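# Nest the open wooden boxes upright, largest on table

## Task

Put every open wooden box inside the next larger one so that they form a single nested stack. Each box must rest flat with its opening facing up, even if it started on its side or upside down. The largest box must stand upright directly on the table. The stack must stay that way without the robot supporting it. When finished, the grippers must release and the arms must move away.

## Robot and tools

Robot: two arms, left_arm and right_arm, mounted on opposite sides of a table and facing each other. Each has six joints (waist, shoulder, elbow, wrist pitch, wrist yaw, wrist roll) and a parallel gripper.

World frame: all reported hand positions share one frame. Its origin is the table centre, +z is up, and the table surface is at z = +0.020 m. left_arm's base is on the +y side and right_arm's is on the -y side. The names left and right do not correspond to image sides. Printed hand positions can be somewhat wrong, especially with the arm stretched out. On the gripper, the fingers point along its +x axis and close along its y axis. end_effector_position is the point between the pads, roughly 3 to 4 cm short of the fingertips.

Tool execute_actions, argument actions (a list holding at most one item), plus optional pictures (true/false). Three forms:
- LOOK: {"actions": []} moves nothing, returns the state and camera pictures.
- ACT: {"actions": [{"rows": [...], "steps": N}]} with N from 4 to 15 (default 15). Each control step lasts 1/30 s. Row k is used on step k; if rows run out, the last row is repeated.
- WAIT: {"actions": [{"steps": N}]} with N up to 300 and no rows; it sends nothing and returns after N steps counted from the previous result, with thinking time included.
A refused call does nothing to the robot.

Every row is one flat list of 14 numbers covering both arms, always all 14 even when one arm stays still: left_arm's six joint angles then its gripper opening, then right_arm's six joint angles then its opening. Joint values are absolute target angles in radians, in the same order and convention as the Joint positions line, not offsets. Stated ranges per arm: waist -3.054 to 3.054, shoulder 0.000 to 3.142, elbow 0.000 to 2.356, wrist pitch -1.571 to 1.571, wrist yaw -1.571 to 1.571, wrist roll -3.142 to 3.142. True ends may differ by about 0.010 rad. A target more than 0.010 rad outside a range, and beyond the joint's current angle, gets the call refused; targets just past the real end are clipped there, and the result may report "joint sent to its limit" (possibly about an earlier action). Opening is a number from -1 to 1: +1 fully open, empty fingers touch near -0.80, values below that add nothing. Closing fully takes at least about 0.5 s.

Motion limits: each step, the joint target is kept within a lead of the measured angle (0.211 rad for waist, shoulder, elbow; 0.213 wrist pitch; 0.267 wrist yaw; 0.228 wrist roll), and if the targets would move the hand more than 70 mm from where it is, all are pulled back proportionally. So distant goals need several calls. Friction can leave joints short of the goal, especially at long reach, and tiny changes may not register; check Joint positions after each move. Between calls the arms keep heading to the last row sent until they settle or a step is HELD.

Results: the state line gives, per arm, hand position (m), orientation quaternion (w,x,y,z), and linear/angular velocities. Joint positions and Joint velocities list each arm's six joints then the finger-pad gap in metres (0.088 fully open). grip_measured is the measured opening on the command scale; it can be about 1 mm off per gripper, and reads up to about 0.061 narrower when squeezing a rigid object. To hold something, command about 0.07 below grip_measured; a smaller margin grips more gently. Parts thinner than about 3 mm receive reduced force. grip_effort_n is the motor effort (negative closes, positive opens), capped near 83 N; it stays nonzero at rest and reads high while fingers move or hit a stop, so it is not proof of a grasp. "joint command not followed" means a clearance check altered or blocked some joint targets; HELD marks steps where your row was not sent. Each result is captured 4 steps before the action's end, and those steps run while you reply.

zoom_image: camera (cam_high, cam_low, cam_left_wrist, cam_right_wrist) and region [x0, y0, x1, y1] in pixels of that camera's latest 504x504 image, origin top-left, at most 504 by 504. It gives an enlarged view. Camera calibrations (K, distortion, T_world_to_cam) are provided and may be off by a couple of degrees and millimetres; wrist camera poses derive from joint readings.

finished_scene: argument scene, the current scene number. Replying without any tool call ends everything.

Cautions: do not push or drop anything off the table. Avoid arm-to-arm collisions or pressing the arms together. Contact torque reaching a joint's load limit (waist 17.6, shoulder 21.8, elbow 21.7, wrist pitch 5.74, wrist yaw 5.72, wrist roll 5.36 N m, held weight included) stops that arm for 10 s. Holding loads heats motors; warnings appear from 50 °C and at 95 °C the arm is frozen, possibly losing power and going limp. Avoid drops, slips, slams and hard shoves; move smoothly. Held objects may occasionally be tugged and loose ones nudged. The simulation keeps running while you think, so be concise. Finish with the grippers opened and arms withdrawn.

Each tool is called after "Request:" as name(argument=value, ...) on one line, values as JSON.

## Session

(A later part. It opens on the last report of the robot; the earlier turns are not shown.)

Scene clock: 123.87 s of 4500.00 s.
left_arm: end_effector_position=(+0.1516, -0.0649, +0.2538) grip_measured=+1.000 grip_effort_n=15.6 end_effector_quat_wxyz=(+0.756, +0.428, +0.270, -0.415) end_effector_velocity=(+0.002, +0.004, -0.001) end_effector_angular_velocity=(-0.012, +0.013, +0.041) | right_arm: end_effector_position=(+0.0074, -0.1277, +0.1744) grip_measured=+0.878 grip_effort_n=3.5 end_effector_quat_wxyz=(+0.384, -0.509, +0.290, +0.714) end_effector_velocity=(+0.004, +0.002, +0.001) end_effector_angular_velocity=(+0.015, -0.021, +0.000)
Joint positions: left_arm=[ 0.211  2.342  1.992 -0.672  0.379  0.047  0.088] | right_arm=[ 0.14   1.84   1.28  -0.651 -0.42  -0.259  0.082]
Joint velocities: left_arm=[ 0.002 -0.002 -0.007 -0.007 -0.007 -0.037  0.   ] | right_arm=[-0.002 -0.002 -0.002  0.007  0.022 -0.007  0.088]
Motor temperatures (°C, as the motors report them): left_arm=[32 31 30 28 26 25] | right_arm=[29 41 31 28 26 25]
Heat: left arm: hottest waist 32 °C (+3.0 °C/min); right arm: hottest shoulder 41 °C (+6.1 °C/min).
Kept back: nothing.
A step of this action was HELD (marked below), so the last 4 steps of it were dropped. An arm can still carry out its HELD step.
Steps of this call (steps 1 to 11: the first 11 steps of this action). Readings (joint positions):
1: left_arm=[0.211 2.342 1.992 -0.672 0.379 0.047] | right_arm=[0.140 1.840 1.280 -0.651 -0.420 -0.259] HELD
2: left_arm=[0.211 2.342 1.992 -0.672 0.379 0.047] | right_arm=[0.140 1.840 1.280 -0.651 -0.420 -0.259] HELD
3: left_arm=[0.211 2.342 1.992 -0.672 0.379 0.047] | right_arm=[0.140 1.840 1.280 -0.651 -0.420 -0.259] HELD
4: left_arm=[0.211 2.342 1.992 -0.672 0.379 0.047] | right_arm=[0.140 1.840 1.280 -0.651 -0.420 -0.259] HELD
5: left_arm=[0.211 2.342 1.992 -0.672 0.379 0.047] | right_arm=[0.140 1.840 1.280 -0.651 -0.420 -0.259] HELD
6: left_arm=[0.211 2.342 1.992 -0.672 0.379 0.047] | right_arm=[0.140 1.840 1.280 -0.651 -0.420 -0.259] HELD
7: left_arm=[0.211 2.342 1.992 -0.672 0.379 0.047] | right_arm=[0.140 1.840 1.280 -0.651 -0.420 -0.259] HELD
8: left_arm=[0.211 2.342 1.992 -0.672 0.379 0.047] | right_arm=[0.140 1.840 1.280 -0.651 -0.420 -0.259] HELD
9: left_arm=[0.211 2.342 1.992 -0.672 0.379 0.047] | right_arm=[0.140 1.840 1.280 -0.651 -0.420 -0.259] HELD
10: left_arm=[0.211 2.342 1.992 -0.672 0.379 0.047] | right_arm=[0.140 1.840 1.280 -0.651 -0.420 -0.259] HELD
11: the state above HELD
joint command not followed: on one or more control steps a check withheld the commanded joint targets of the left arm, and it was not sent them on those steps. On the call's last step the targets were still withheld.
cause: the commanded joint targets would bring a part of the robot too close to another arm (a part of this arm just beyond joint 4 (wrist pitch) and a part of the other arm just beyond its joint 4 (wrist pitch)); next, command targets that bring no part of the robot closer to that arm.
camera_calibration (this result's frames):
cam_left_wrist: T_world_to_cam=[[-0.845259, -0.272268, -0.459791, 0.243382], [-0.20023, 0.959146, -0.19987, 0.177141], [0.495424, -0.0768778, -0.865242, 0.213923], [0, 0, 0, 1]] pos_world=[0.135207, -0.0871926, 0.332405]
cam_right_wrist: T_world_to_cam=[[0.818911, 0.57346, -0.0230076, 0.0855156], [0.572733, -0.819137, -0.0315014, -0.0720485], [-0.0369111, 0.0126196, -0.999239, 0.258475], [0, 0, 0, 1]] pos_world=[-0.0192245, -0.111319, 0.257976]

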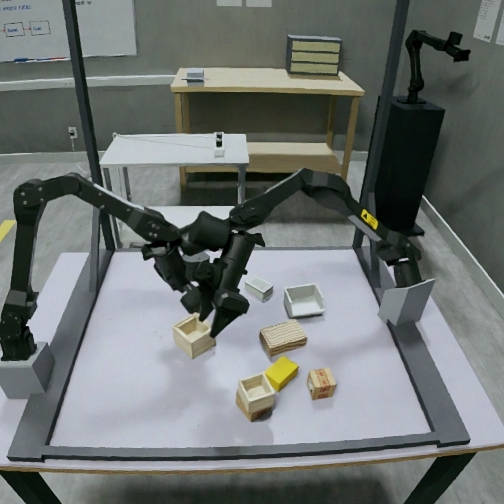

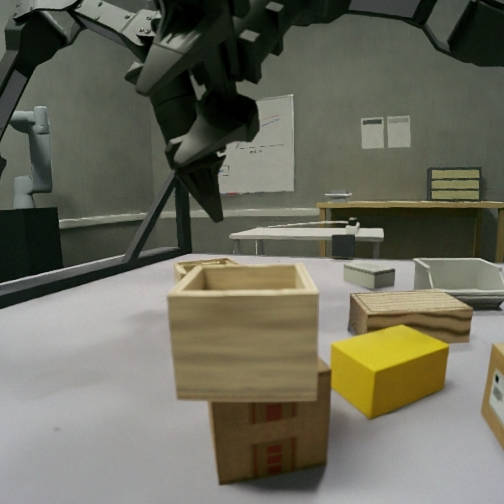

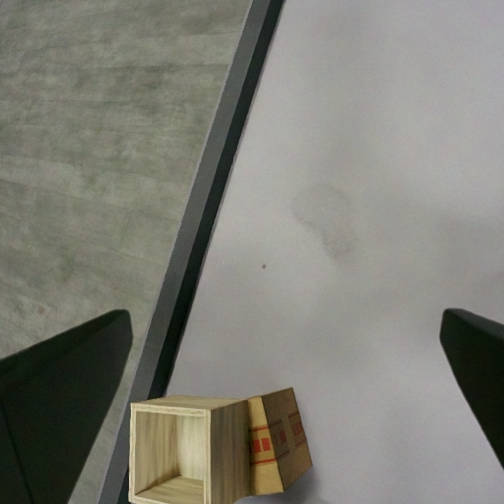

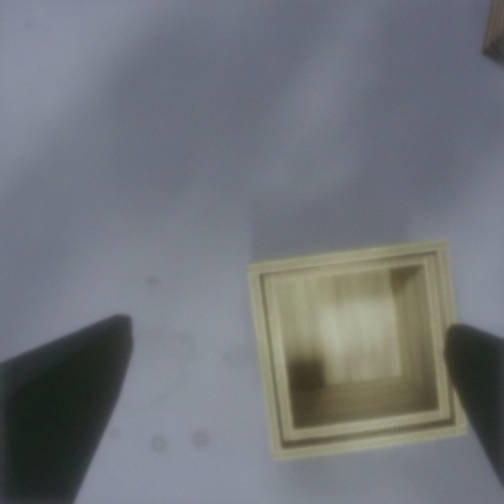

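Request:
execute_actions(actions=[{"rows":[[0.211,2.0,1.8,-0.67,0.38,0.05,1,0.0,1.5,1.28,-0.65,-0.42,-0.26,1]],"steps":15}])

Request:
execute_actions(actions=[{"rows":[[0,1,0.5,0,0,0,1,-0.1,1.5,1.28,-0.65,-0.42,-0.26,1]],"steps":15}])

Request:
execute_actions(actions=[{"rows":[[0,1,0.5,0,0,0,1,-0.15,1.5,1.28,-0.65,-0.42,-0.26,1]],"steps":15}])

Scene clock: 124.37 s of 4500.00 s.
left_arm: end_effector_position=(+0.1237, -0.0506, +0.2714) grip_measured=+1.000 grip_effort_n=15.6 end_effector_quat_wxyz=(+0.758, +0.428, +0.263, -0.417) end_effector_velocity=(-0.155, +0.014, +0.148) end_effector_angular_velocity=(-0.194, -0.157, -0.174) | right_arm: end_effector_position=(+0.0061, -0.1281, +0.1741) grip_measured=+0.997 grip_effort_n=18.4 end_effector_quat_wxyz=(+0.382, -0.509, +0.290, +0.714) end_effector_velocity=(-0.002, +0.005, +0.003) end_effector_angular_velocity=(+0.028, -0.004, +0.015)
Joint positions: left_arm=[ 0.212  2.211  1.873 -0.672  0.377  0.047  0.088] | right_arm=[ 0.143  1.84   1.28  -0.651 -0.421 -0.259  0.088]
Joint velocities: left_arm=[ 0.012 -0.613 -0.315  0.007 -0.022 -0.007  0.   ] | right_arm=[ 0.002 -0.002  0.002  0.022  0.007 -0.007  0.   ]
Motor temperatures (°C, as the motors report them): left_arm=[32 31 30 28 26 25] | right_arm=[29 41 31 28 26 25]
Heat: left arm: hottest waist 32 °C (+3.0 °C/min); right arm: hottest shoulder 41 °C (+6.0 °C/min).
Kept back: nothing.
A step of this action was HELD (marked below), so the last 4 steps of it were dropped. An arm can still carry out its HELD step.
Steps of this call (steps 1 to 4: nothing new was sent; steps 5 to 15: the first 11 steps of this action). Readings (joint positions):
5: left_arm=[0.211 2.342 1.992 -0.672 0.379 0.047] | right_arm=[0.140 1.840 1.280 -0.651 -0.420 -0.259] HELD
6: left_arm=[0.211 2.340 1.989 -0.671 0.379 0.047] | right_arm=[0.140 1.840 1.280 -0.651 -0.420 -0.259] HELD
7: left_arm=[0.211 2.334 1.981 -0.670 0.379 0.047] | right_arm=[0.140 1.840 1.280 -0.651 -0.420 -0.259] HELD
8: left_arm=[0.212 2.325 1.969 -0.670 0.379 0.047] | right_arm=[0.141 1.840 1.280 -0.651 -0.420 -0.259] HELD
9: left_arm=[0.213 2.313 1.955 -0.670 0.379 0.047] | right_arm=[0.142 1.840 1.280 -0.651 -0.420 -0.259] HELD
10: left_arm=[0.213 2.301 1.940 -0.671 0.379 0.047] | right_arm=[0.142 1.840 1.280 -0.651 -0.420 -0.259] HELD
11: left_arm=[0.213 2.285 1.924 -0.671 0.379 0.047] | right_arm=[0.142 1.840 1.280 -0.651 -0.420 -0.259] HELD
12: left_arm=[0.212 2.268 1.910 -0.672 0.379 0.047] | right_arm=[0.142 1.840 1.280 -0.651 -0.420 -0.259] HELD
13: left_arm=[0.212 2.250 1.897 -0.672 0.378 0.047] | right_arm=[0.142 1.840 1.280 -0.651 -0.421 -0.259] HELD
14: left_arm=[0.212 2.231 1.884 -0.672 0.378 0.047] | right_arm=[0.142 1.840 1.280 -0.651 -0.421 -0.259] HELD
15: the state above HELD
joint command not followed: on one or more control steps a check withheld the commanded joint targets of the right arm, and it was not sent them on those steps. On the call's last step the targets were still withheld.
cause: the commanded joint targets would bring a part of the robot too close to another arm (a part of this arm just beyond joint 4 (wrist pitch) and a part of the other arm just beyond its joint 4 (wrist pitch)); next, command targets that bring no part of the robot closer to that arm.

Scene clock: 124.73 s of 4500.00 s.
left_arm: end_effector_position=(+0.1217, -0.0526, +0.2764) grip_measured=+1.000 grip_effort_n=15.1 end_effector_quat_wxyz=(+0.761, +0.429, +0.253, -0.416) end_effector_velocity=(-0.003, +0.001, -0.006) end_effector_angular_velocity=(+0.012, +0.005, +0.008) | right_arm: end_effector_position=(+0.0060, -0.1283, +0.1741) grip_measured=+0.998 grip_effort_n=18.8 end_effector_quat_wxyz=(+0.382, -0.509, +0.290, +0.715) end_effector_velocity=(+0.001, +0.001, +0.002) end_effector_angular_velocity=(+0.009, +0.016, +0.018)
Joint positions: left_arm=[ 0.211  2.2    1.872 -0.663  0.364  0.046  0.088] | right_arm=[ 0.143  1.84   1.28  -0.651 -0.422 -0.259  0.088]
Joint velocities: left_arm=[-0.012 -0.002 -0.007 -0.007 -0.007 -0.007  0.   ] | right_arm=[-0.012 -0.002 -0.002  0.007 -0.022 -0.022 -0.   ]
Motor temperatures (°C, as the motors report them): left_arm=[32 31 30 28 26 25] | right_arm=[29 41 31 28 26 25]
Heat: left arm: hottest waist 32 °C (+3.0 °C/min); right arm: hottest shoulder 41 °C (+6.1 °C/min).
Kept back: nothing.
A step of this action was HELD (marked below), so the last 4 steps of it were dropped. An arm can still carry out its HELD step.
Steps of this call (steps 1 to 11: the first 11 steps of this action). Readings (joint positions):
1: left_arm=[0.213 2.207 1.873 -0.677 0.376 0.047] | right_arm=[0.143 1.840 1.280 -0.651 -0.421 -0.259] HELD
2: left_arm=[0.214 2.202 1.875 -0.670 0.376 0.047] | right_arm=[0.143 1.840 1.280 -0.651 -0.421 -0.259] HELD
3: left_arm=[0.214 2.201 1.876 -0.667 0.375 0.047] | right_arm=[0.143 1.840 1.280 -0.651 -0.421 -0.259] HELD
4: left_arm=[0.213 2.200 1.876 -0.666 0.374 0.047] | right_arm=[0.143 1.840 1.280 -0.651 -0.421 -0.259] HELD
5: left_arm=[0.211 2.200 1.872 -0.662 0.366 0.046] | right_arm=[0.143 1.840 1.280 -0.651 -0.421 -0.259] HELD
6: left_arm=[0.210 2.200 1.872 -0.662 0.365 0.046] | right_arm=[0.143 1.840 1.280 -0.651 -0.422 -0.259] HELD
7: left_arm=[0.210 2.200 1.872 -0.662 0.365 0.046] | right_arm=[0.143 1.840 1.280 -0.651 -0.422 -0.259] HELD
8: left_arm=[0.210 2.200 1.872 -0.663 0.365 0.046] | right_arm=[0.143 1.840 1.280 -0.651 -0.422 -0.259] HELD
9: left_arm=[0.211 2.200 1.872 -0.663 0.364 0.046] | right_arm=[0.143 1.840 1.280 -0.651 -0.422 -0.259] HELD
10: left_arm=[0.211 2.200 1.872 -0.663 0.364 0.046] | right_arm=[0.143 1.840 1.280 -0.651 -0.422 -0.259] HELD
11: the state above HELD
joint command not followed: on one or more control steps a check withheld the commanded joint targets of the left arm, and it was not sent them on those steps. On the call's last step the targets were still withheld.
cause: the commanded joint targets would bring a part of the robot too close to another arm (a part of this arm just beyond joint 4 (wrist pitch) and a part of the other arm just beyond its joint 4 (wrist pitch)); next, command targets that bring no part of the robot closer to that arm.
joint command not followed: on one or more control steps a check withheld the commanded joint targets of the right arm, and it was not sent them on those steps. On the call's last step the targets were still withheld.
cause: the commanded joint targets would bring a part of the robot too close to another arm (a part of this arm just beyond joint 4 (wrist pitch) and a part of the other arm just beyond its joint 4 (wrist pitch)); next, command targets that bring no part of the robot closer to that arm.

Scene clock: 125.10 s of 4500.00 s.
left_arm: end_effector_position=(+0.1217, -0.0526, +0.2764) grip_measured=+1.000 grip_effort_n=15.6 end_effector_quat_wxyz=(+0.761, +0.429, +0.253, -0.416) end_effector_velocity=(+0.002, +0.004, -0.001) end_effector_angular_velocity=(+0.003, +0.002, +0.019) | right_arm: end_effector_position=(+0.0061, -0.1282, +0.1741) grip_measured=+0.998 grip_effort_n=18.4 end_effector_quat_wxyz=(+0.382, -0.509, +0.290, +0.715) end_effector_velocity=(+0.002, -0.003, -0.003) end_effector_angular_velocity=(-0.019, +0.005, -0.012)
Joint positions: left_arm=[ 0.211  2.2    1.872 -0.663  0.364  0.046  0.088] | right_arm=[ 0.142  1.84   1.28  -0.651 -0.422 -0.259  0.088]
Joint velocities: left_arm=[ 0.002 -0.002 -0.007 -0.007 -0.007 -0.007  0.   ] | right_arm=[-0.002  0.002 -0.007 -0.007 -0.007  0.007 -0.   ]
Motor temperatures (°C, as the motors report them): left_arm=[32 31 30 28 26 25] | right_arm=[29 41 31 28 26 25]
Heat: left arm: hottest waist 32 °C (+3.0 °C/min); right arm: hottest shoulder 41 °C (+6.0 °C/min).
Kept back: nothing.
A step of this action was HELD (marked below), so the last 4 steps of it were dropped. An arm can still carry out its HELD step.
Steps of this call (steps 1 to 11: the first 11 steps of this action). Readings (joint positions):
1: left_arm=[0.211 2.200 1.872 -0.663 0.364 0.046] | right_arm=[0.143 1.840 1.280 -0.651 -0.422 -0.259] HELD
2: left_arm=[0.211 2.200 1.872 -0.663 0.364 0.046] | right_arm=[0.142 1.840 1.280 -0.651 -0.422 -0.259] HELD
3: left_arm=[0.211 2.200 1.872 -0.663 0.364 0.046] | right_arm=[0.142 1.840 1.280 -0.651 -0.422 -0.259] HELD
4: left_arm=[0.211 2.200 1.872 -0.663 0.364 0.046] | right_arm=[0.142 1.840 1.280 -0.651 -0.422 -0.259] HELD
5: left_arm=[0.211 2.200 1.872 -0.663 0.364 0.046] | right_arm=[0.142 1.840 1.280 -0.651 -0.422 -0.259] HELD
6: left_arm=[0.211 2.200 1.872 -0.663 0.364 0.046] | right_arm=[0.142 1.840 1.280 -0.651 -0.422 -0.259] HELD
7: left_arm=[0.211 2.200 1.872 -0.663 0.364 0.046] | right_arm=[0.142 1.840 1.280 -0.651 -0.422 -0.259] HELD
8: left_arm=[0.211 2.200 1.872 -0.663 0.364 0.046] | right_arm=[0.142 1.840 1.280 -0.651 -0.422 -0.259] HELD
9: left_arm=[0.211 2.200 1.872 -0.663 0.364 0.046] | right_arm=[0.142 1.840 1.280 -0.651 -0.422 -0.259] HELD
10: left_arm=[0.211 2.200 1.872 -0.663 0.364 0.046] | right_arm=[0.142 1.840 1.280 -0.651 -0.422 -0.259] HELD
11: the state above HELD
joint command not followed: on one or more control steps a check withheld the commanded joint targets of the left arm, and it was not sent them on those steps. On the call's last step the targets were still withheld.
cause: the commanded joint targets would bring a part of the robot too close to another arm (a part of this arm just beyond joint 4 (wrist pitch) and a part of the other arm just beyond its joint 4 (wrist pitch)); next, command targets that bring no part of the robot closer to that arm.
joint command not followed: on one or more control steps a check withheld the commanded joint targets of the right arm, and it was not sent them on those steps. On the call's last step the targets were still withheld.
cause: the commanded joint targets would bring a part of the robot too close to another arm (a part of this arm just beyond joint 4 (wrist pitch) and a part of the other arm just beyond its joint 4 (wrist pitch)); next, command targets that bring no part of the robot closer to that arm.

Request:
execute_actions(actions=[{"rows":[[0.211,1.6,1.872,-0.663,0.364,0.046,1,0.3,1.84,1.28,-0.65,-0.42,-0.26,1]],"steps":15}])

Request:
execute_actions(actions=[{"rows":[[0.1,1.2,1.2,-0.663,0.364,0.046,1,0.3,1.84,1.28,-0.65,-0.42,-0.26,1]],"steps":15}], pictures=true)

Scene clock: 125.63 s of 4500.00 s.
left_arm: end_effector_position=(+0.0767, -0.0617, +0.3260) grip_measured=+1.000 grip_effort_n=15.1 end_effector_quat_wxyz=(+0.767, +0.424, +0.194, -0.442) end_effector_velocity=(-0.217, -0.026, +0.209) end_effector_angular_velocity=(-0.386, -0.125, -0.361) | right_arm: end_effector_position=(-0.0480, -0.1510, +0.1590) grip_measured=+0.998 grip_effort_n=18.4 end_effector_quat_wxyz=(+0.320, -0.535, +0.264, +0.736) end_effector_velocity=(-0.158, -0.054, +0.015) end_effector_angular_velocity=(+0.027, +0.077, +0.434)
Joint positions: left_arm=[ 0.211  2.068  1.871 -0.667  0.355  0.051  0.088] | right_arm=[ 0.292  1.838  1.282 -0.645 -0.421 -0.259  0.088]
Joint velocities: left_arm=[ 0.017 -0.574  0.002 -0.022  0.11  -0.081  0.   ] | right_arm=[ 0.374 -0.09   0.081 -0.007 -0.037 -0.022 -0.   ]
Motor temperatures (°C, as the motors report them): left_arm=[33 32 30 28 26 25] | right_arm=[29 41 31 28 26 25]
Heat: left arm: hottest waist 33 °C (+4.1 °C/min); right arm: hottest shoulder 41 °C (+6.1 °C/min).
Steps of this call (steps 1 to 5: nothing new was sent; steps 6 to 16: the first 11 steps of this action). Readings (joint positions):
6: left_arm=[0.211 2.200 1.872 -0.663 0.364 0.046] | right_arm=[0.143 1.840 1.280 -0.651 -0.422 -0.259]
7: left_arm=[0.211 2.199 1.872 -0.663 0.364 0.046] | right_arm=[0.145 1.840 1.280 -0.651 -0.422 -0.259]
9: left_arm=[0.211 2.189 1.872 -0.663 0.364 0.046] | right_arm=[0.162 1.840 1.280 -0.651 -0.422 -0.259]
13: left_arm=[0.210 2.133 1.871 -0.664 0.364 0.046] | right_arm=[0.239 1.840 1.280 -0.651 -0.422 -0.259]
16: the state above

Scene clock: 126.13 s of 4500.00 s.
left_arm: end_effector_position=(-0.0172, -0.0439, +0.3623) grip_measured=+1.000 grip_effort_n=15.1 end_effector_quat_wxyz=(+0.752, +0.424, +0.135, -0.486) end_effector_velocity=(-0.153, +0.077, -0.144) end_effector_angular_velocity=(+0.290, +0.219, -0.175) | right_arm: end_effector_position=(-0.0538, -0.1547, +0.1582) grip_measured=+0.998 grip_effort_n=18.4 end_effector_quat_wxyz=(+0.313, -0.539, +0.262, +0.737) end_effector_velocity=(+0.022, +0.015, +0.009) end_effector_angular_velocity=(+0.035, -0.003, -0.054)
Joint positions: left_arm=[ 0.159  1.784  1.726 -0.664  0.355  0.049  0.088] | right_arm=[ 0.309  1.835  1.283 -0.651 -0.42  -0.259  0.088]
Joint velocities: left_arm=[-0.305 -0.462 -0.603 -0.007  0.095 -0.022  0.   ] | right_arm=[-0.066 -0.002  0.002  0.007  0.007 -0.007 -0.   ]
Motor temperatures (°C, as the motors report them): left_arm=[33 32 30 28 26 25] | right_arm=[29 41 31 28 26 25]
Heat: left arm: hottest waist 33 °C (+4.0 °C/min); right arm: hottest shoulder 41 °C (+6.0 °C/min).
Steps of this call (steps 1 to 4: the last 4 steps of your previous action; steps 5 to 15: the first 11 steps of this action). Readings (joint positions):
5: left_arm=[0.220 1.974 1.868 -0.667 0.354 0.050] | right_arm=[0.315 1.835 1.283 -0.647 -0.421 -0.259]
6: left_arm=[0.217 1.953 1.864 -0.665 0.355 0.050] | right_arm=[0.310 1.835 1.283 -0.650 -0.421 -0.259]
8: left_arm=[0.205 1.906 1.848 -0.663 0.356 0.050] | right_arm=[0.301 1.835 1.283 -0.650 -0.421 -0.259]
12: left_arm=[0.181 1.829 1.787 -0.662 0.348 0.049] | right_arm=[0.309 1.835 1.283 -0.651 -0.420 -0.259]
15: the state above
camera_calibration (this result's frames):
cam_left_wrist: T_world_to_cam=[[-0.824622, -0.161046, -0.542276, 0.191507], [0.0520679, 0.932941, -0.356244, 0.204672], [0.563283, -0.322002, -0.760938, 0.345731], [0, 0, 0, 1]] pos_world=[-0.0474804, -0.04878, 0.439843]
cam_right_wrist: T_world_to_cam=[[0.714111, 0.6983, -0.0492167, 0.168524], [0.699187, -0.714938, 0.00115879, -0.041886], [-0.0343777, -0.0352392, -0.998787, 0.232949], [0, 0, 0, 1]] pos_world=[-0.0830503, -0.139417, 0.241009]

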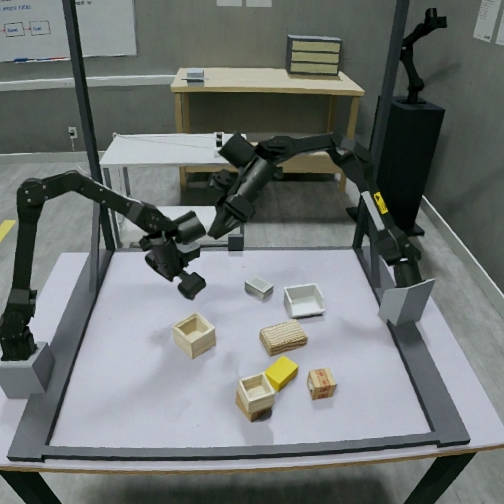

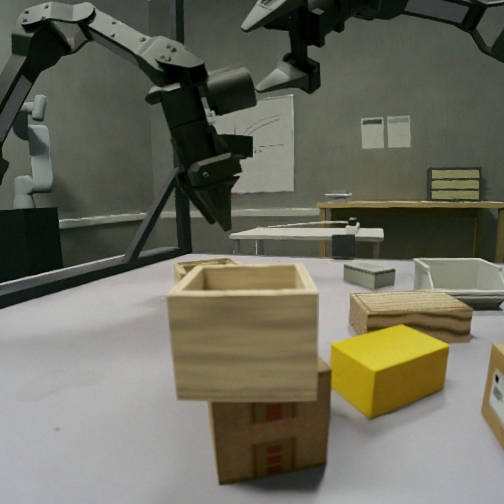

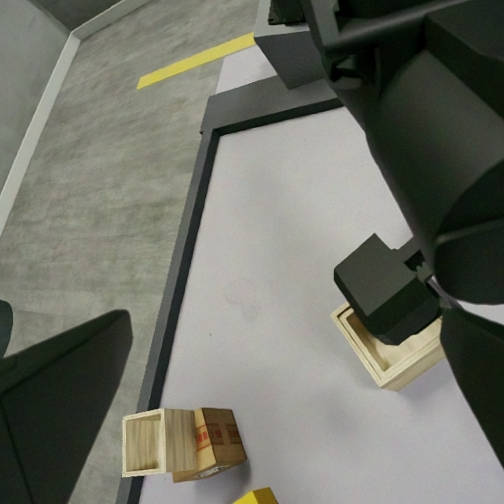

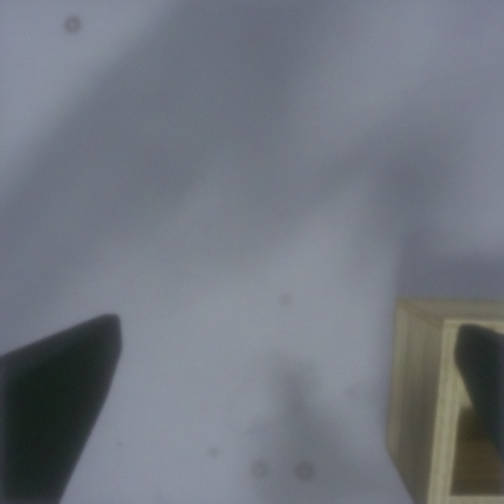

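Request:
execute_actions(actions=[{"rows":[[0,1,0.5,0,0,0,1,0.1,1.9,1.6,-0.8,-0.41,-0.47,0.3]],"steps":15}])

Request:
execute_actions(actions=[{"rows":[[0,1,0.5,0,0,0,1,-0.278,2.35,2.143,-1.1,-0.41,-0.47,0.3]],"steps":15}])

Request:
execute_actions(actions=[{"rows":[[0,1,0.5,0,0,0,1,-0.278,2.48,2.143,-1.05,-0.41,-0.47,0.3]],"steps":15}])

Request:
execute_actions(actions=[{"rows":[[0,1,0.5,0,0,0,1,-0.278,2.48,2.143,-1.05,-0.41,-0.47,0.3]],"steps":15}], pictures=true)

Scene clock: 127.40 s of 4500.00 s.
left_arm: end_effector_position=(-0.0666, +0.0979, +0.3197) grip_measured=+1.000 grip_effort_n=14.7 end_effector_quat_wxyz=(+0.788, +0.396, -0.043, -0.468) end_effector_velocity=(+0.263, +0.138, -0.308) end_effector_angular_velocity=(+0.147, +0.023, +0.310) | right_arm: end_effector_position=(-0.0046, -0.0771, +0.2460) grip_measured=+0.335 grip_effort_n=-15.1 end_effector_quat_wxyz=(+0.368, -0.515, +0.172, +0.755) end_effector_velocity=(-0.009, +0.030, +0.068) end_effector_angular_velocity=(+0.149, -0.017, +0.104)
Joint positions: left_arm=[ 0.006  1.012  0.745 -0.136  0.023  0.005  0.088] | right_arm=[ 0.1    1.881  1.58  -0.782 -0.413 -0.454  0.055]
Joint velocities: left_arm=[-0.037 -0.002 -1.438  1.121 -0.168 -0.037  0.   ] | right_arm=[-0.037  0.002  0.222 -0.095 -0.007 -0.11  -0.014]
Motor temperatures (°C, as the motors report them): left_arm=[32 31 30 28 26 25] | right_arm=[29 41 31 28 26 25]
Heat: left arm: hottest waist 32 °C (+3.0 °C/min); right arm: hottest shoulder 41 °C (+6.0 °C/min).
Steps of this call (steps 1 to 4: the last 4 steps of your previous action; steps 5 to 27: the robot went on to your last target; steps 28 to 38: the first 11 steps of this action). Readings (joint positions):
28: left_arm=[0.094 1.227 1.210 -0.630 0.328 0.041] | right_arm=[0.295 1.839 1.296 -0.669 -0.421 -0.283]
29: left_arm=[0.073 1.184 1.162 -0.572 0.257 0.031] | right_arm=[0.276 1.849 1.324 -0.702 -0.423 -0.319]
31: left_arm=[0.034 1.098 1.064 -0.483 0.152 0.019] | right_arm=[0.216 1.868 1.388 -0.729 -0.420 -0.370]
35: left_arm=[0.010 1.015 0.888 -0.277 0.049 0.008] | right_arm=[0.120 1.881 1.530 -0.768 -0.413 -0.435]
38: the state above

Scene clock: 127.90 s of 4500.00 s.
left_arm: end_effector_position=(-0.0236, +0.1341, +0.2629) grip_measured=+1.000 grip_effort_n=15.1 end_effector_quat_wxyz=(+0.793, +0.418, -0.006, -0.442) end_effector_velocity=(+0.009, +0.013, -0.014) end_effector_angular_velocity=(+0.033, +0.016, +0.043) | right_arm: end_effector_position=(+0.1388, -0.0305, +0.2408) grip_measured=+0.303 grip_effort_n=-15.6 end_effector_quat_wxyz=(+0.452, -0.502, +0.310, +0.669) end_effector_velocity=(+0.431, +0.192, -0.002) end_effector_angular_velocity=(+0.009, +0.019, -0.803)
Joint positions: left_arm=[ 0.002  1.007  0.509 -0.005  0.005  0.003  0.088] | right_arm=[-0.195  2.2    1.929 -1.053 -0.417 -0.467  0.054]
Joint velocities: left_arm=[-0.002 -0.002 -0.037 -0.022 -0.007 -0.007  0.   ] | right_arm=[-0.784  1.155  1.394 -0.476  0.022 -0.022 -0.   ]
Motor temperatures (°C, as the motors report them): left_arm=[32 31 30 28 26 25] | right_arm=[29 41 31 28 26 25]
Heat: left arm: hottest waist 32 °C (+3.0 °C/min); right arm: hottest shoulder 41 °C (+6.1 °C/min).
Steps of this call (steps 1 to 4: the last 4 steps of your previous action; steps 5 to 15: the first 11 steps of this action). Readings (joint positions):
5: left_arm=[0.003 1.011 0.554 -0.043 0.009 0.003] | right_arm=[0.096 1.898 1.599 -0.819 -0.415 -0.465]
6: left_arm=[0.003 1.011 0.537 -0.034 0.008 0.003] | right_arm=[0.080 1.922 1.634 -0.858 -0.418 -0.466]
8: left_arm=[0.002 1.010 0.522 -0.017 0.006 0.003] | right_arm=[0.024 1.980 1.703 -0.913 -0.418 -0.466]
12: left_arm=[0.002 1.007 0.514 -0.006 0.005 0.003] | right_arm=[-0.108 2.099 1.819 -1.006 -0.417 -0.466]
15: the state above

Scene clock: 128.40 s of 4500.00 s.
left_arm: end_effector_position=(-0.0232, +0.1345, +0.2625) grip_measured=+1.000 grip_effort_n=15.1 end_effector_quat_wxyz=(+0.793, +0.418, -0.006, -0.442) end_effector_velocity=(+0.002, +0.003, -0.003) end_effector_angular_velocity=(+0.001, +0.017, +0.026) | right_arm: end_effector_position=(+0.2068, +0.0028, +0.1898) grip_measured=+0.303 grip_effort_n=-15.1 end_effector_quat_wxyz=(+0.473, -0.491, +0.351, +0.641) end_effector_velocity=(+0.000, +0.005, +0.003) end_effector_angular_velocity=(+0.027, -0.001, +0.014)
Joint positions: left_arm=[ 0.002  1.007  0.507 -0.003  0.004  0.003  0.088] | right_arm=[-0.279  2.47   2.131 -1.055 -0.411 -0.468  0.054]
Joint velocities: left_arm=[-0.002  0.002  0.002 -0.022 -0.007 -0.022  0.   ] | right_arm=[-0.002 -0.002  0.002  0.022 -0.007 -0.007 -0.   ]
Motor temperatures (°C, as the motors report them): left_arm=[32 31 30 28 26 25] | right_arm=[29 41 31 28 26 25]
Heat: left arm: hottest waist 32 °C (+3.0 °C/min); right arm: hottest shoulder 41 °C (+6.0 °C/min).
Steps of this call (steps 1 to 4: the last 4 steps of your previous action; steps 5 to 15: the first 11 steps of this action). Readings (joint positions):
5: left_arm=[0.002 1.007 0.507 -0.003 0.005 0.003] | right_arm=[-0.279 2.329 2.082 -1.086 -0.411 -0.467]
6: left_arm=[0.002 1.007 0.507 -0.003 0.005 0.003] | right_arm=[-0.284 2.349 2.104 -1.074 -0.411 -0.467]
8: left_arm=[0.002 1.007 0.507 -0.003 0.005 0.003] | right_arm=[-0.285 2.392 2.130 -1.057 -0.411 -0.467]
12: left_arm=[0.002 1.007 0.507 -0.003 0.005 0.003] | right_arm=[-0.280 2.457 2.131 -1.057 -0.411 -0.468]
15: the state above

Scene clock: 128.90 s of 4500.00 s.
left_arm: end_effector_position=(-0.0233, +0.1344, +0.2625) grip_measured=+1.000 grip_effort_n=15.1 end_effector_quat_wxyz=(+0.793, +0.418, -0.007, -0.442) end_effector_velocity=(+0.002, +0.003, -0.003) end_effector_angular_velocity=(+0.012, -0.006, +0.008) | right_arm: end_effector_position=(+0.2068, +0.0048, +0.1915) grip_measured=+0.303 grip_effort_n=-14.7 end_effector_quat_wxyz=(+0.475, -0.491, +0.347, +0.643) end_effector_velocity=(+0.002, +0.002, +0.003) end_effector_angular_velocity=(+0.012, -0.016, +0.020)
Joint positions: left_arm=[ 0.002  1.007  0.507 -0.002  0.004  0.003  0.088] | right_arm=[-0.279  2.47   2.136 -1.051 -0.411 -0.468  0.054]
Joint velocities: left_arm=[-0.002 -0.002 -0.007 -0.007 -0.007  0.007  0.   ] | right_arm=[-0.002 -0.002  0.002  0.007  0.007 -0.022 -0.   ]
Motor temperatures (°C, as the motors report them): left_arm=[32 31 30 28 26 25] | right_arm=[29 41 31 28 26 25]
Heat: left arm: hottest waist 32 °C (+3.0 °C/min); right arm: hottest shoulder 41 °C (+6.1 °C/min).
Steps of this call (steps 1 to 4: the last 4 steps of your previous action; steps 5 to 15: the first 11 steps of this action). Readings (joint positions):
5: left_arm=[0.002 1.007 0.507 -0.002 0.004 0.003] | right_arm=[-0.279 2.470 2.136 -1.051 -0.411 -0.468]
6: left_arm=[0.002 1.007 0.507 -0.002 0.004 0.003] | right_arm=[-0.279 2.470 2.136 -1.051 -0.411 -0.468]
8: left_arm=[0.002 1.007 0.507 -0.002 0.004 0.003] | right_arm=[-0.279 2.470 2.136 -1.051 -0.411 -0.468]
12: left_arm=[0.002 1.007 0.507 -0.002 0.004 0.003] | right_arm=[-0.279 2.470 2.136 -1.051 -0.411 -0.468]
15: the state above
camera_calibration (this result's frames):
cam_left_wrist: T_world_to_cam=[[-0.666488, -0.258253, -0.699357, 0.219076], [0.172196, 0.859391, -0.481452, 0.0486648], [0.725357, -0.441308, -0.528303, 0.289307], [0, 0, 0, 1]] pos_world=[-0.0722188, 0.142428, 0.329484]
cam_right_wrist: T_world_to_cam=[[0.936988, 0.34888, 0.0183562, -0.184674], [0.348795, -0.937167, 0.007764, -0.0378572], [0.0199115, -0.000872223, -0.999801, 0.269633], [0, 0, 0, 1]] pos_world=[0.180873, 0.0291856, 0.273263]

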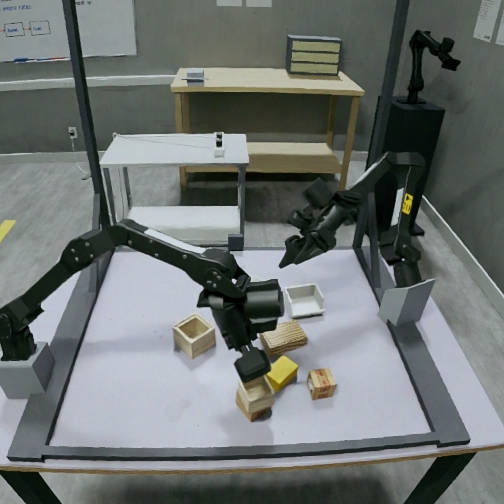

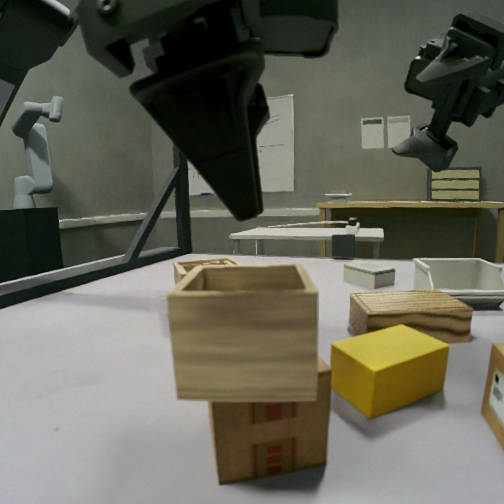

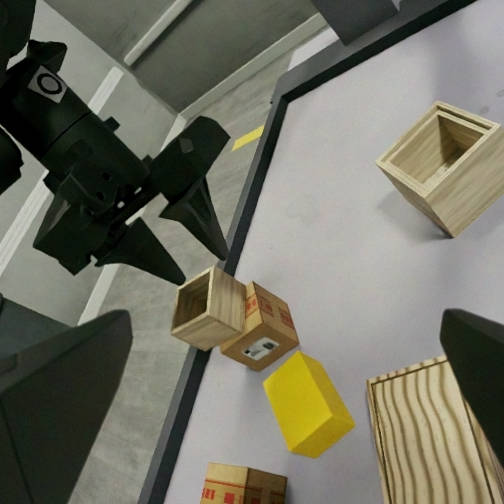

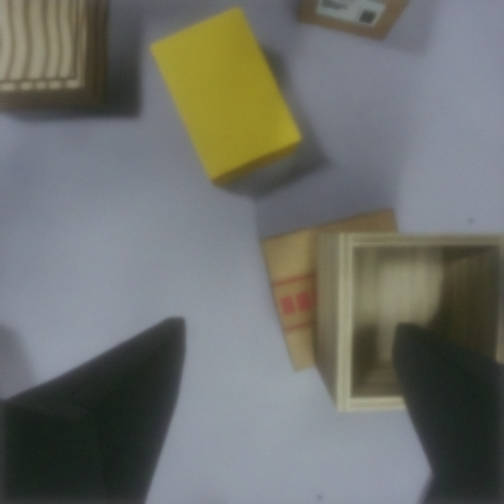

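Request:
execute_actions(actions=[{"rows":[[0,1,0.5,0,0,0,1,-0.30,2.55,2.143,-1.0,-0.41,-0.47,0.3]],"steps":15}])

Request:
execute_actions(actions=[{"rows":[[0,1,0.5,0,0,0,1,-0.30,2.55,2.143,-1.0,-0.41,-0.47,0.3]],"steps":10}], pictures=true)

Scene clock: 129.60 s of 4500.00 s.
left_arm: end_effector_position=(-0.0233, +0.1344, +0.2625) grip_measured=+1.000 grip_effort_n=14.7 end_effector_quat_wxyz=(+0.793, +0.418, -0.007, -0.442) end_effector_velocity=(+0.002, +0.004, -0.003) end_effector_angular_velocity=(+0.010, +0.007, +0.020) | right_arm: end_effector_position=(+0.2279, +0.0090, +0.1667) grip_measured=+0.303 grip_effort_n=-15.1 end_effector_quat_wxyz=(+0.481, -0.487, +0.356, +0.637) end_effector_velocity=(+0.003, +0.006, +0.003) end_effector_angular_velocity=(+0.035, -0.022, +0.027)
Joint positions: left_arm=[ 0.002  1.007  0.507 -0.002  0.004  0.003  0.088] | right_arm=[-0.301  2.537  2.142 -1.005 -0.411 -0.468  0.054]
Joint velocities: left_arm=[-0.002 -0.002 -0.002 -0.022 -0.007 -0.007  0.   ] | right_arm=[-0.002 -0.002 -0.002  0.037  0.007 -0.022 -0.   ]
Motor temperatures (°C, as the motors report them): left_arm=[32 31 30 28 26 25] | right_arm=[29 41 31 28 26 25]
Heat: left arm: hottest waist 32 °C (+3.0 °C/min); right arm: hottest shoulder 41 °C (+6.1 °C/min).
Steps of this call (steps 1 to 4: the last 4 steps of your previous action; steps 5 to 10: the robot went on to your last target; steps 11 to 21: the first 11 steps of this action). Readings (joint positions):
11: left_arm=[0.002 1.007 0.507 -0.002 0.004 0.003] | right_arm=[-0.280 2.475 2.136 -1.048 -0.411 -0.468]
12: left_arm=[0.002 1.007 0.507 -0.002 0.004 0.003] | right_arm=[-0.281 2.482 2.138 -1.033 -0.411 -0.468]
14: left_arm=[0.002 1.007 0.507 -0.002 0.004 0.003] | right_arm=[-0.286 2.500 2.142 -1.016 -0.411 -0.468]
18: left_arm=[0.002 1.007 0.507 -0.002 0.004 0.003] | right_arm=[-0.299 2.532 2.142 -1.009 -0.411 -0.468]
21: the state above

Scene clock: 129.93 s of 4500.00 s.
left_arm: end_effector_position=(-0.0233, +0.1344, +0.2625) grip_measured=+1.000 grip_effort_n=15.1 end_effector_quat_wxyz=(+0.793, +0.418, -0.007, -0.442) end_effector_velocity=(+0.002, +0.004, -0.003) end_effector_angular_velocity=(+0.001, +0.017, +0.026) | right_arm: end_effector_position=(+0.2280, +0.0097, +0.1669) grip_measured=+0.303 grip_effort_n=-15.1 end_effector_quat_wxyz=(+0.481, -0.486, +0.355, +0.637) end_effector_velocity=(+0.000, +0.001, +0.001) end_effector_angular_velocity=(+0.009, +0.003, +0.009)
Joint positions: left_arm=[ 0.002  1.007  0.507 -0.002  0.004  0.003  0.088] | right_arm=[-0.301  2.537  2.142 -1.001 -0.411 -0.468  0.054]
Joint velocities: left_arm=[-0.002 -0.002 -0.002 -0.022 -0.007 -0.022  0.   ] | right_arm=[-0.002 -0.002 -0.002  0.007 -0.007 -0.007 -0.   ]
Motor temperatures (°C, as the motors report them): left_arm=[32 31 30 28 26 25] | right_arm=[29 41 31 28 26 25]
Heat: left arm: hottest waist 32 °C (+3.0 °C/min); right arm: hottest shoulder 41 °C (+6.1 °C/min).
Steps of this call (steps 1 to 4: the last 4 steps of your previous action; steps 5 to 10: the first 6 steps of this action). Readings (joint positions):
5: left_arm=[0.002 1.007 0.507 -0.002 0.004 0.003] | right_arm=[-0.301 2.537 2.142 -1.002 -0.411 -0.468]
6: left_arm=[0.002 1.007 0.507 -0.002 0.004 0.003] | right_arm=[-0.301 2.537 2.142 -1.002 -0.411 -0.468]
8: left_arm=[0.002 1.007 0.507 -0.002 0.004 0.003] | right_arm=[-0.301 2.537 2.142 -1.002 -0.411 -0.468]
10: the state above
camera_calibration (this result's frames):
cam_left_wrist: T_world_to_cam=[[-0.666488, -0.258253, -0.699357, 0.219076], [0.172196, 0.859391, -0.481452, 0.0486648], [0.725357, -0.441308, -0.528303, 0.289307], [0, 0, 0, 1]] pos_world=[-0.0722188, 0.142428, 0.329484]
cam_right_wrist: T_world_to_cam=[[0.945181, 0.326248, 0.0139734, -0.20673], [0.326117, -0.945267, 0.0108553, -0.0357352], [0.0167501, -0.00570323, -0.999843, 0.245371], [0, 0, 0, 1]] pos_world=[0.202942, 0.0350655, 0.24861]

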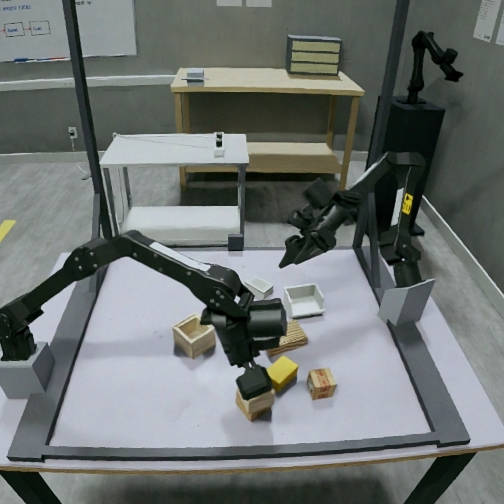

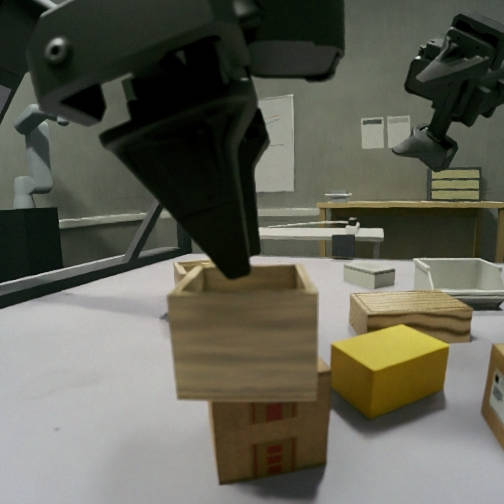

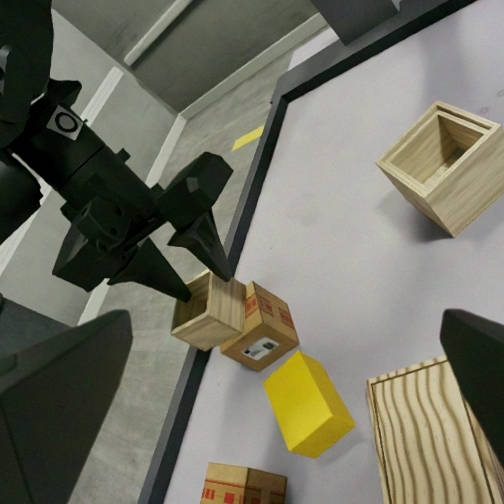

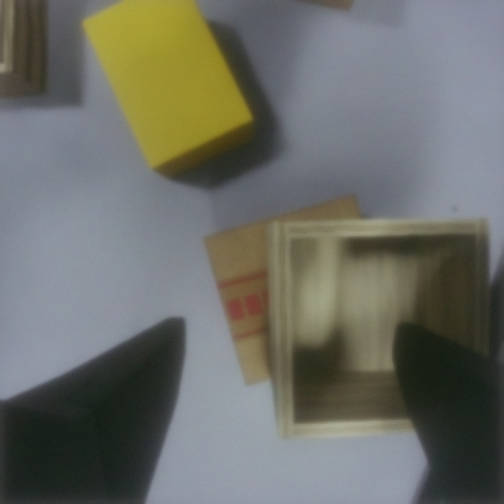

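Request:
execute_actions(actions=[{"rows":[[0,1,0.5,0,0,0,1,-0.285,2.665,2.143,-0.93,-0.41,-0.47,0.3]],"steps":15}])

Request:
execute_actions(actions=[{"rows":[[0,1,0.5,0,0,0,1,-0.285,2.665,2.143,-0.93,-0.41,-0.47,0.3]],"steps":10}], pictures=true)

Scene clock: 130.43 s of 4500.00 s.
left_arm: end_effector_position=(-0.0233, +0.1344, +0.2625) grip_measured=+1.000 grip_effort_n=14.7 end_effector_quat_wxyz=(+0.793, +0.418, -0.007, -0.442) end_effector_velocity=(+0.004, +0.005, -0.006) end_effector_angular_velocity=(+0.025, -0.001, +0.022) | right_arm: end_effector_position=(+0.2421, +0.0160, +0.1249) grip_measured=+0.303 grip_effort_n=-14.7 end_effector_quat_wxyz=(+0.478, -0.492, +0.359, +0.633) end_effector_velocity=(+0.030, +0.007, -0.014) end_effector_angular_velocity=(+0.027, -0.107, -0.006)
Joint positions: left_arm=[ 0.002  1.007  0.507 -0.002  0.004  0.003  0.088] | right_arm=[-0.298  2.634  2.152 -0.931 -0.402 -0.472  0.054]
Joint velocities: left_arm=[-0.002  0.002 -0.007 -0.022 -0.007  0.007  0.   ] | right_arm=[-0.017  0.037 -0.002  0.081  0.095 -0.022 -0.   ]
Motor temperatures (°C, as the motors report them): left_arm=[32 31 30 28 26 25] | right_arm=[29 41 31 28 26 25]
Heat: left arm: hottest waist 32 °C (+3.0 °C/min); right arm: hottest shoulder 41 °C (+6.0 °C/min).
Steps of this call (steps 1 to 4: the last 4 steps of your previous action; steps 5 to 15: the first 11 steps of this action). Readings (joint positions):
5: left_arm=[0.002 1.007 0.507 -0.002 0.004 0.003] | right_arm=[-0.301 2.546 2.142 -0.997 -0.411 -0.468]
6: left_arm=[0.002 1.007 0.507 -0.002 0.004 0.003] | right_arm=[-0.300 2.558 2.147 -0.973 -0.411 -0.468]
8: left_arm=[0.002 1.007 0.507 -0.002 0.004 0.003] | right_arm=[-0.297 2.589 2.153 -0.950 -0.411 -0.468]
12: left_arm=[0.002 1.007 0.507 -0.002 0.004 0.003] | right_arm=[-0.300 2.630 2.152 -0.934 -0.403 -0.472]
15: the state above

Scene clock: 130.77 s of 4500.00 s.
left_arm: end_effector_position=(-0.0233, +0.1344, +0.2625) grip_measured=+1.000 grip_effort_n=14.7 end_effector_quat_wxyz=(+0.793, +0.418, -0.007, -0.442) end_effector_velocity=(+0.002, +0.005, -0.004) end_effector_angular_velocity=(+0.001, +0.017, +0.026) | right_arm: end_effector_position=(+0.2416, +0.0166, +0.1246) grip_measured=+0.303 grip_effort_n=-14.7 end_effector_quat_wxyz=(+0.478, -0.491, +0.358, +0.634) end_effector_velocity=(+0.003, +0.001, +0.002) end_effector_angular_velocity=(+0.011, +0.003, +0.004)
Joint positions: left_arm=[ 0.002  1.007  0.507 -0.002  0.004  0.003  0.088] | right_arm=[-0.298  2.635  2.152 -0.928 -0.405 -0.472  0.054]
Joint velocities: left_arm=[-0.002 -0.007 -0.007 -0.022 -0.007 -0.022  0.   ] | right_arm=[-0.007 -0.002 -0.002  0.007 -0.007 -0.007 -0.   ]
Motor temperatures (°C, as the motors report them): left_arm=[32 31 30 28 26 25] | right_arm=[29 41 31 28 26 25]
Heat: left arm: hottest waist 32 °C (+3.0 °C/min); right arm: hottest shoulder 41 °C (+6.1 °C/min).
Steps of this call (steps 1 to 4: the last 4 steps of your previous action; steps 5 to 10: the first 6 steps of this action). Readings (joint positions):
5: left_arm=[0.002 1.007 0.507 -0.002 0.004 0.003] | right_arm=[-0.298 2.635 2.152 -0.928 -0.405 -0.472]
6: left_arm=[0.002 1.007 0.507 -0.002 0.004 0.003] | right_arm=[-0.298 2.635 2.152 -0.928 -0.405 -0.472]
8: left_arm=[0.002 1.007 0.507 -0.002 0.004 0.003] | right_arm=[-0.297 2.635 2.152 -0.928 -0.405 -0.472]
10: the state above
camera_calibration (this result's frames):
cam_left_wrist: T_world_to_cam=[[-0.666488, -0.258253, -0.699357, 0.219076], [0.172196, 0.859391, -0.481452, 0.0486648], [0.725357, -0.441308, -0.528303, 0.289307], [0, 0, 0, 1]] pos_world=[-0.0722188, 0.142428, 0.329484]
cam_right_wrist: T_world_to_cam=[[0.944542, 0.328167, 0.0121464, -0.220904], [0.327778, -0.944392, 0.026176, -0.035464], [0.0200611, -0.020743, -0.999584, 0.202313], [0, 0, 0, 1]] pos_world=[0.216218, 0.0431978, 0.20584]

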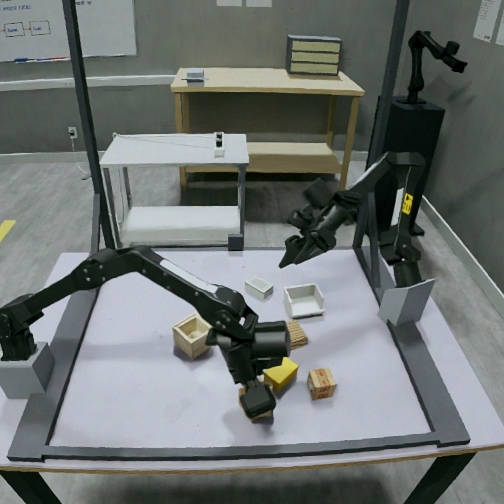

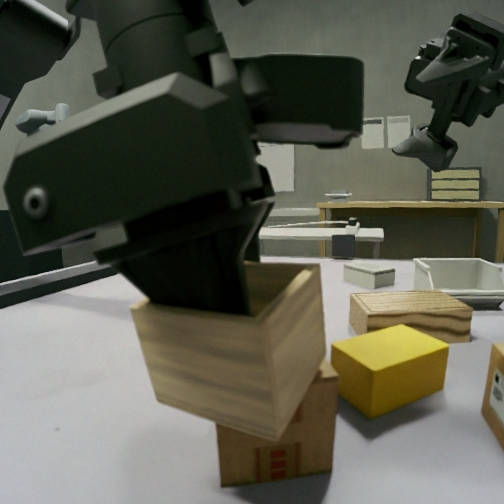

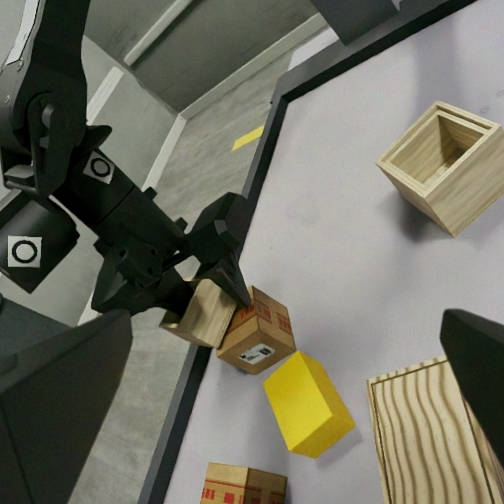

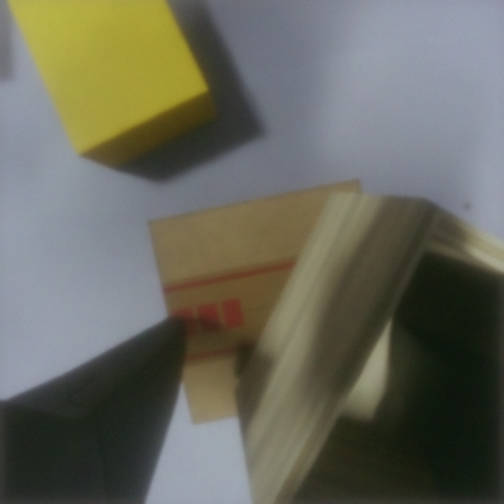

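Request:
execute_actions(actions=[{"rows":[[0,1,0.5,0,0,0,1,-0.298,2.635,2.152,-0.93,-0.405,-0.47,-1]],"steps":15}], pictures=true)

Scene clock: 131.27 s of 4500.00 s.
left_arm: end_effector_position=(-0.0233, +0.1344, +0.2625) grip_measured=+1.000 grip_effort_n=14.7 end_effector_quat_wxyz=(+0.793, +0.418, -0.007, -0.442) end_effector_velocity=(+0.001, +0.003, -0.005) end_effector_angular_velocity=(+0.021, +0.005, +0.002) | right_arm: end_effector_position=(+0.2436, +0.0164, +0.1280) grip_measured=-0.766 grip_effort_n=-83.5 end_effector_quat_wxyz=(+0.480, -0.489, +0.359, +0.634) end_effector_velocity=(-0.005, +0.007, +0.005) end_effector_angular_velocity=(+0.032, +0.015, +0.010)
Joint positions: left_arm=[ 0.002  1.007  0.507 -0.002  0.004  0.003  0.088] | right_arm=[-0.304  2.63   2.153 -0.931 -0.407 -0.471  0.001]
Joint velocities: left_arm=[-0.002  0.002 -0.007 -0.007  0.007  0.007  0.   ] | right_arm=[ 0.002 -0.007  0.002  0.022 -0.022  0.007  0.114]
Motor temperatures (°C, as the motors report them): left_arm=[32 31 30 28 26 25] | right_arm=[29 41 31 28 26 25]
Heat: left arm: hottest waist 32 °C (+3.0 °C/min); right arm: hottest shoulder 41 °C (+6.0 °C/min).
Steps of this call (steps 1 to 4: the last 4 steps of your previous action; steps 5 to 15: the first 11 steps of this action). Readings (joint positions):
5: left_arm=[0.002 1.007 0.507 -0.002 0.004 0.003] | right_arm=[-0.298 2.635 2.152 -0.928 -0.405 -0.472]
6: left_arm=[0.002 1.007 0.507 -0.002 0.004 0.003] | right_arm=[-0.299 2.635 2.152 -0.927 -0.404 -0.472]
8: left_arm=[0.002 1.007 0.507 -0.002 0.004 0.003] | right_arm=[-0.302 2.635 2.152 -0.927 -0.404 -0.472]
12: left_arm=[0.002 1.007 0.507 -0.002 0.004 0.003] | right_arm=[-0.303 2.633 2.153 -0.929 -0.407 -0.472]
15: the state above
camera_calibration (this result's frames):
cam_left_wrist: T_world_to_cam=[[-0.666488, -0.258253, -0.699357, 0.219076], [0.172196, 0.859391, -0.481452, 0.0486648], [0.725357, -0.441308, -0.528303, 0.289307], [0, 0, 0, 1]] pos_world=[-0.0722188, 0.142428, 0.329484]
cam_right_wrist: T_world_to_cam=[[0.94625, 0.323225, 0.011661, -0.223015], [0.322944, -0.946185, 0.0210059, -0.0345404], [0.0178231, -0.016111, -0.999711, 0.206187], [0, 0, 0, 1]] pos_world=[0.218508, 0.0427244, 0.209454]

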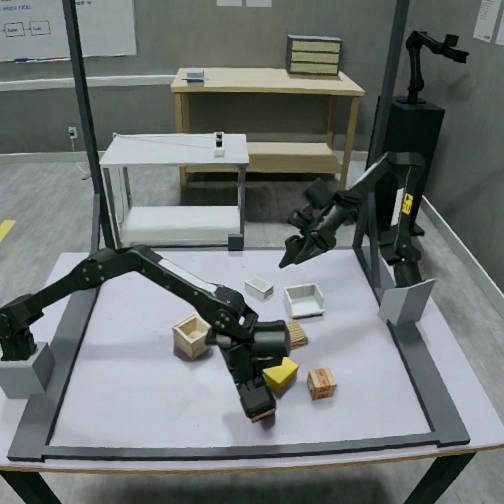

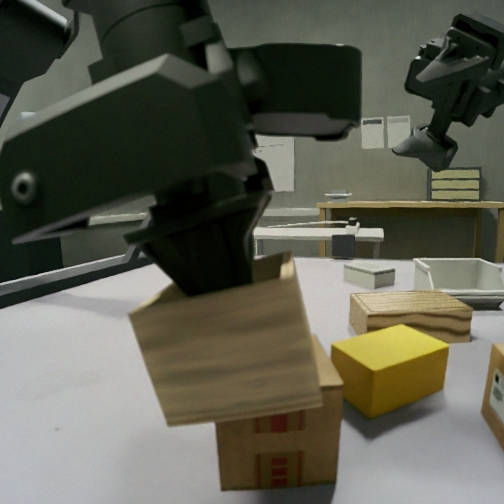

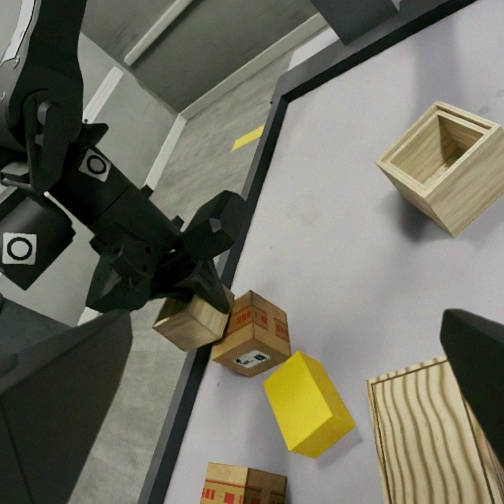

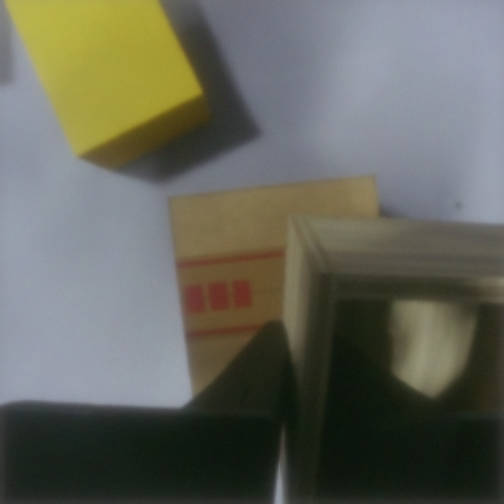

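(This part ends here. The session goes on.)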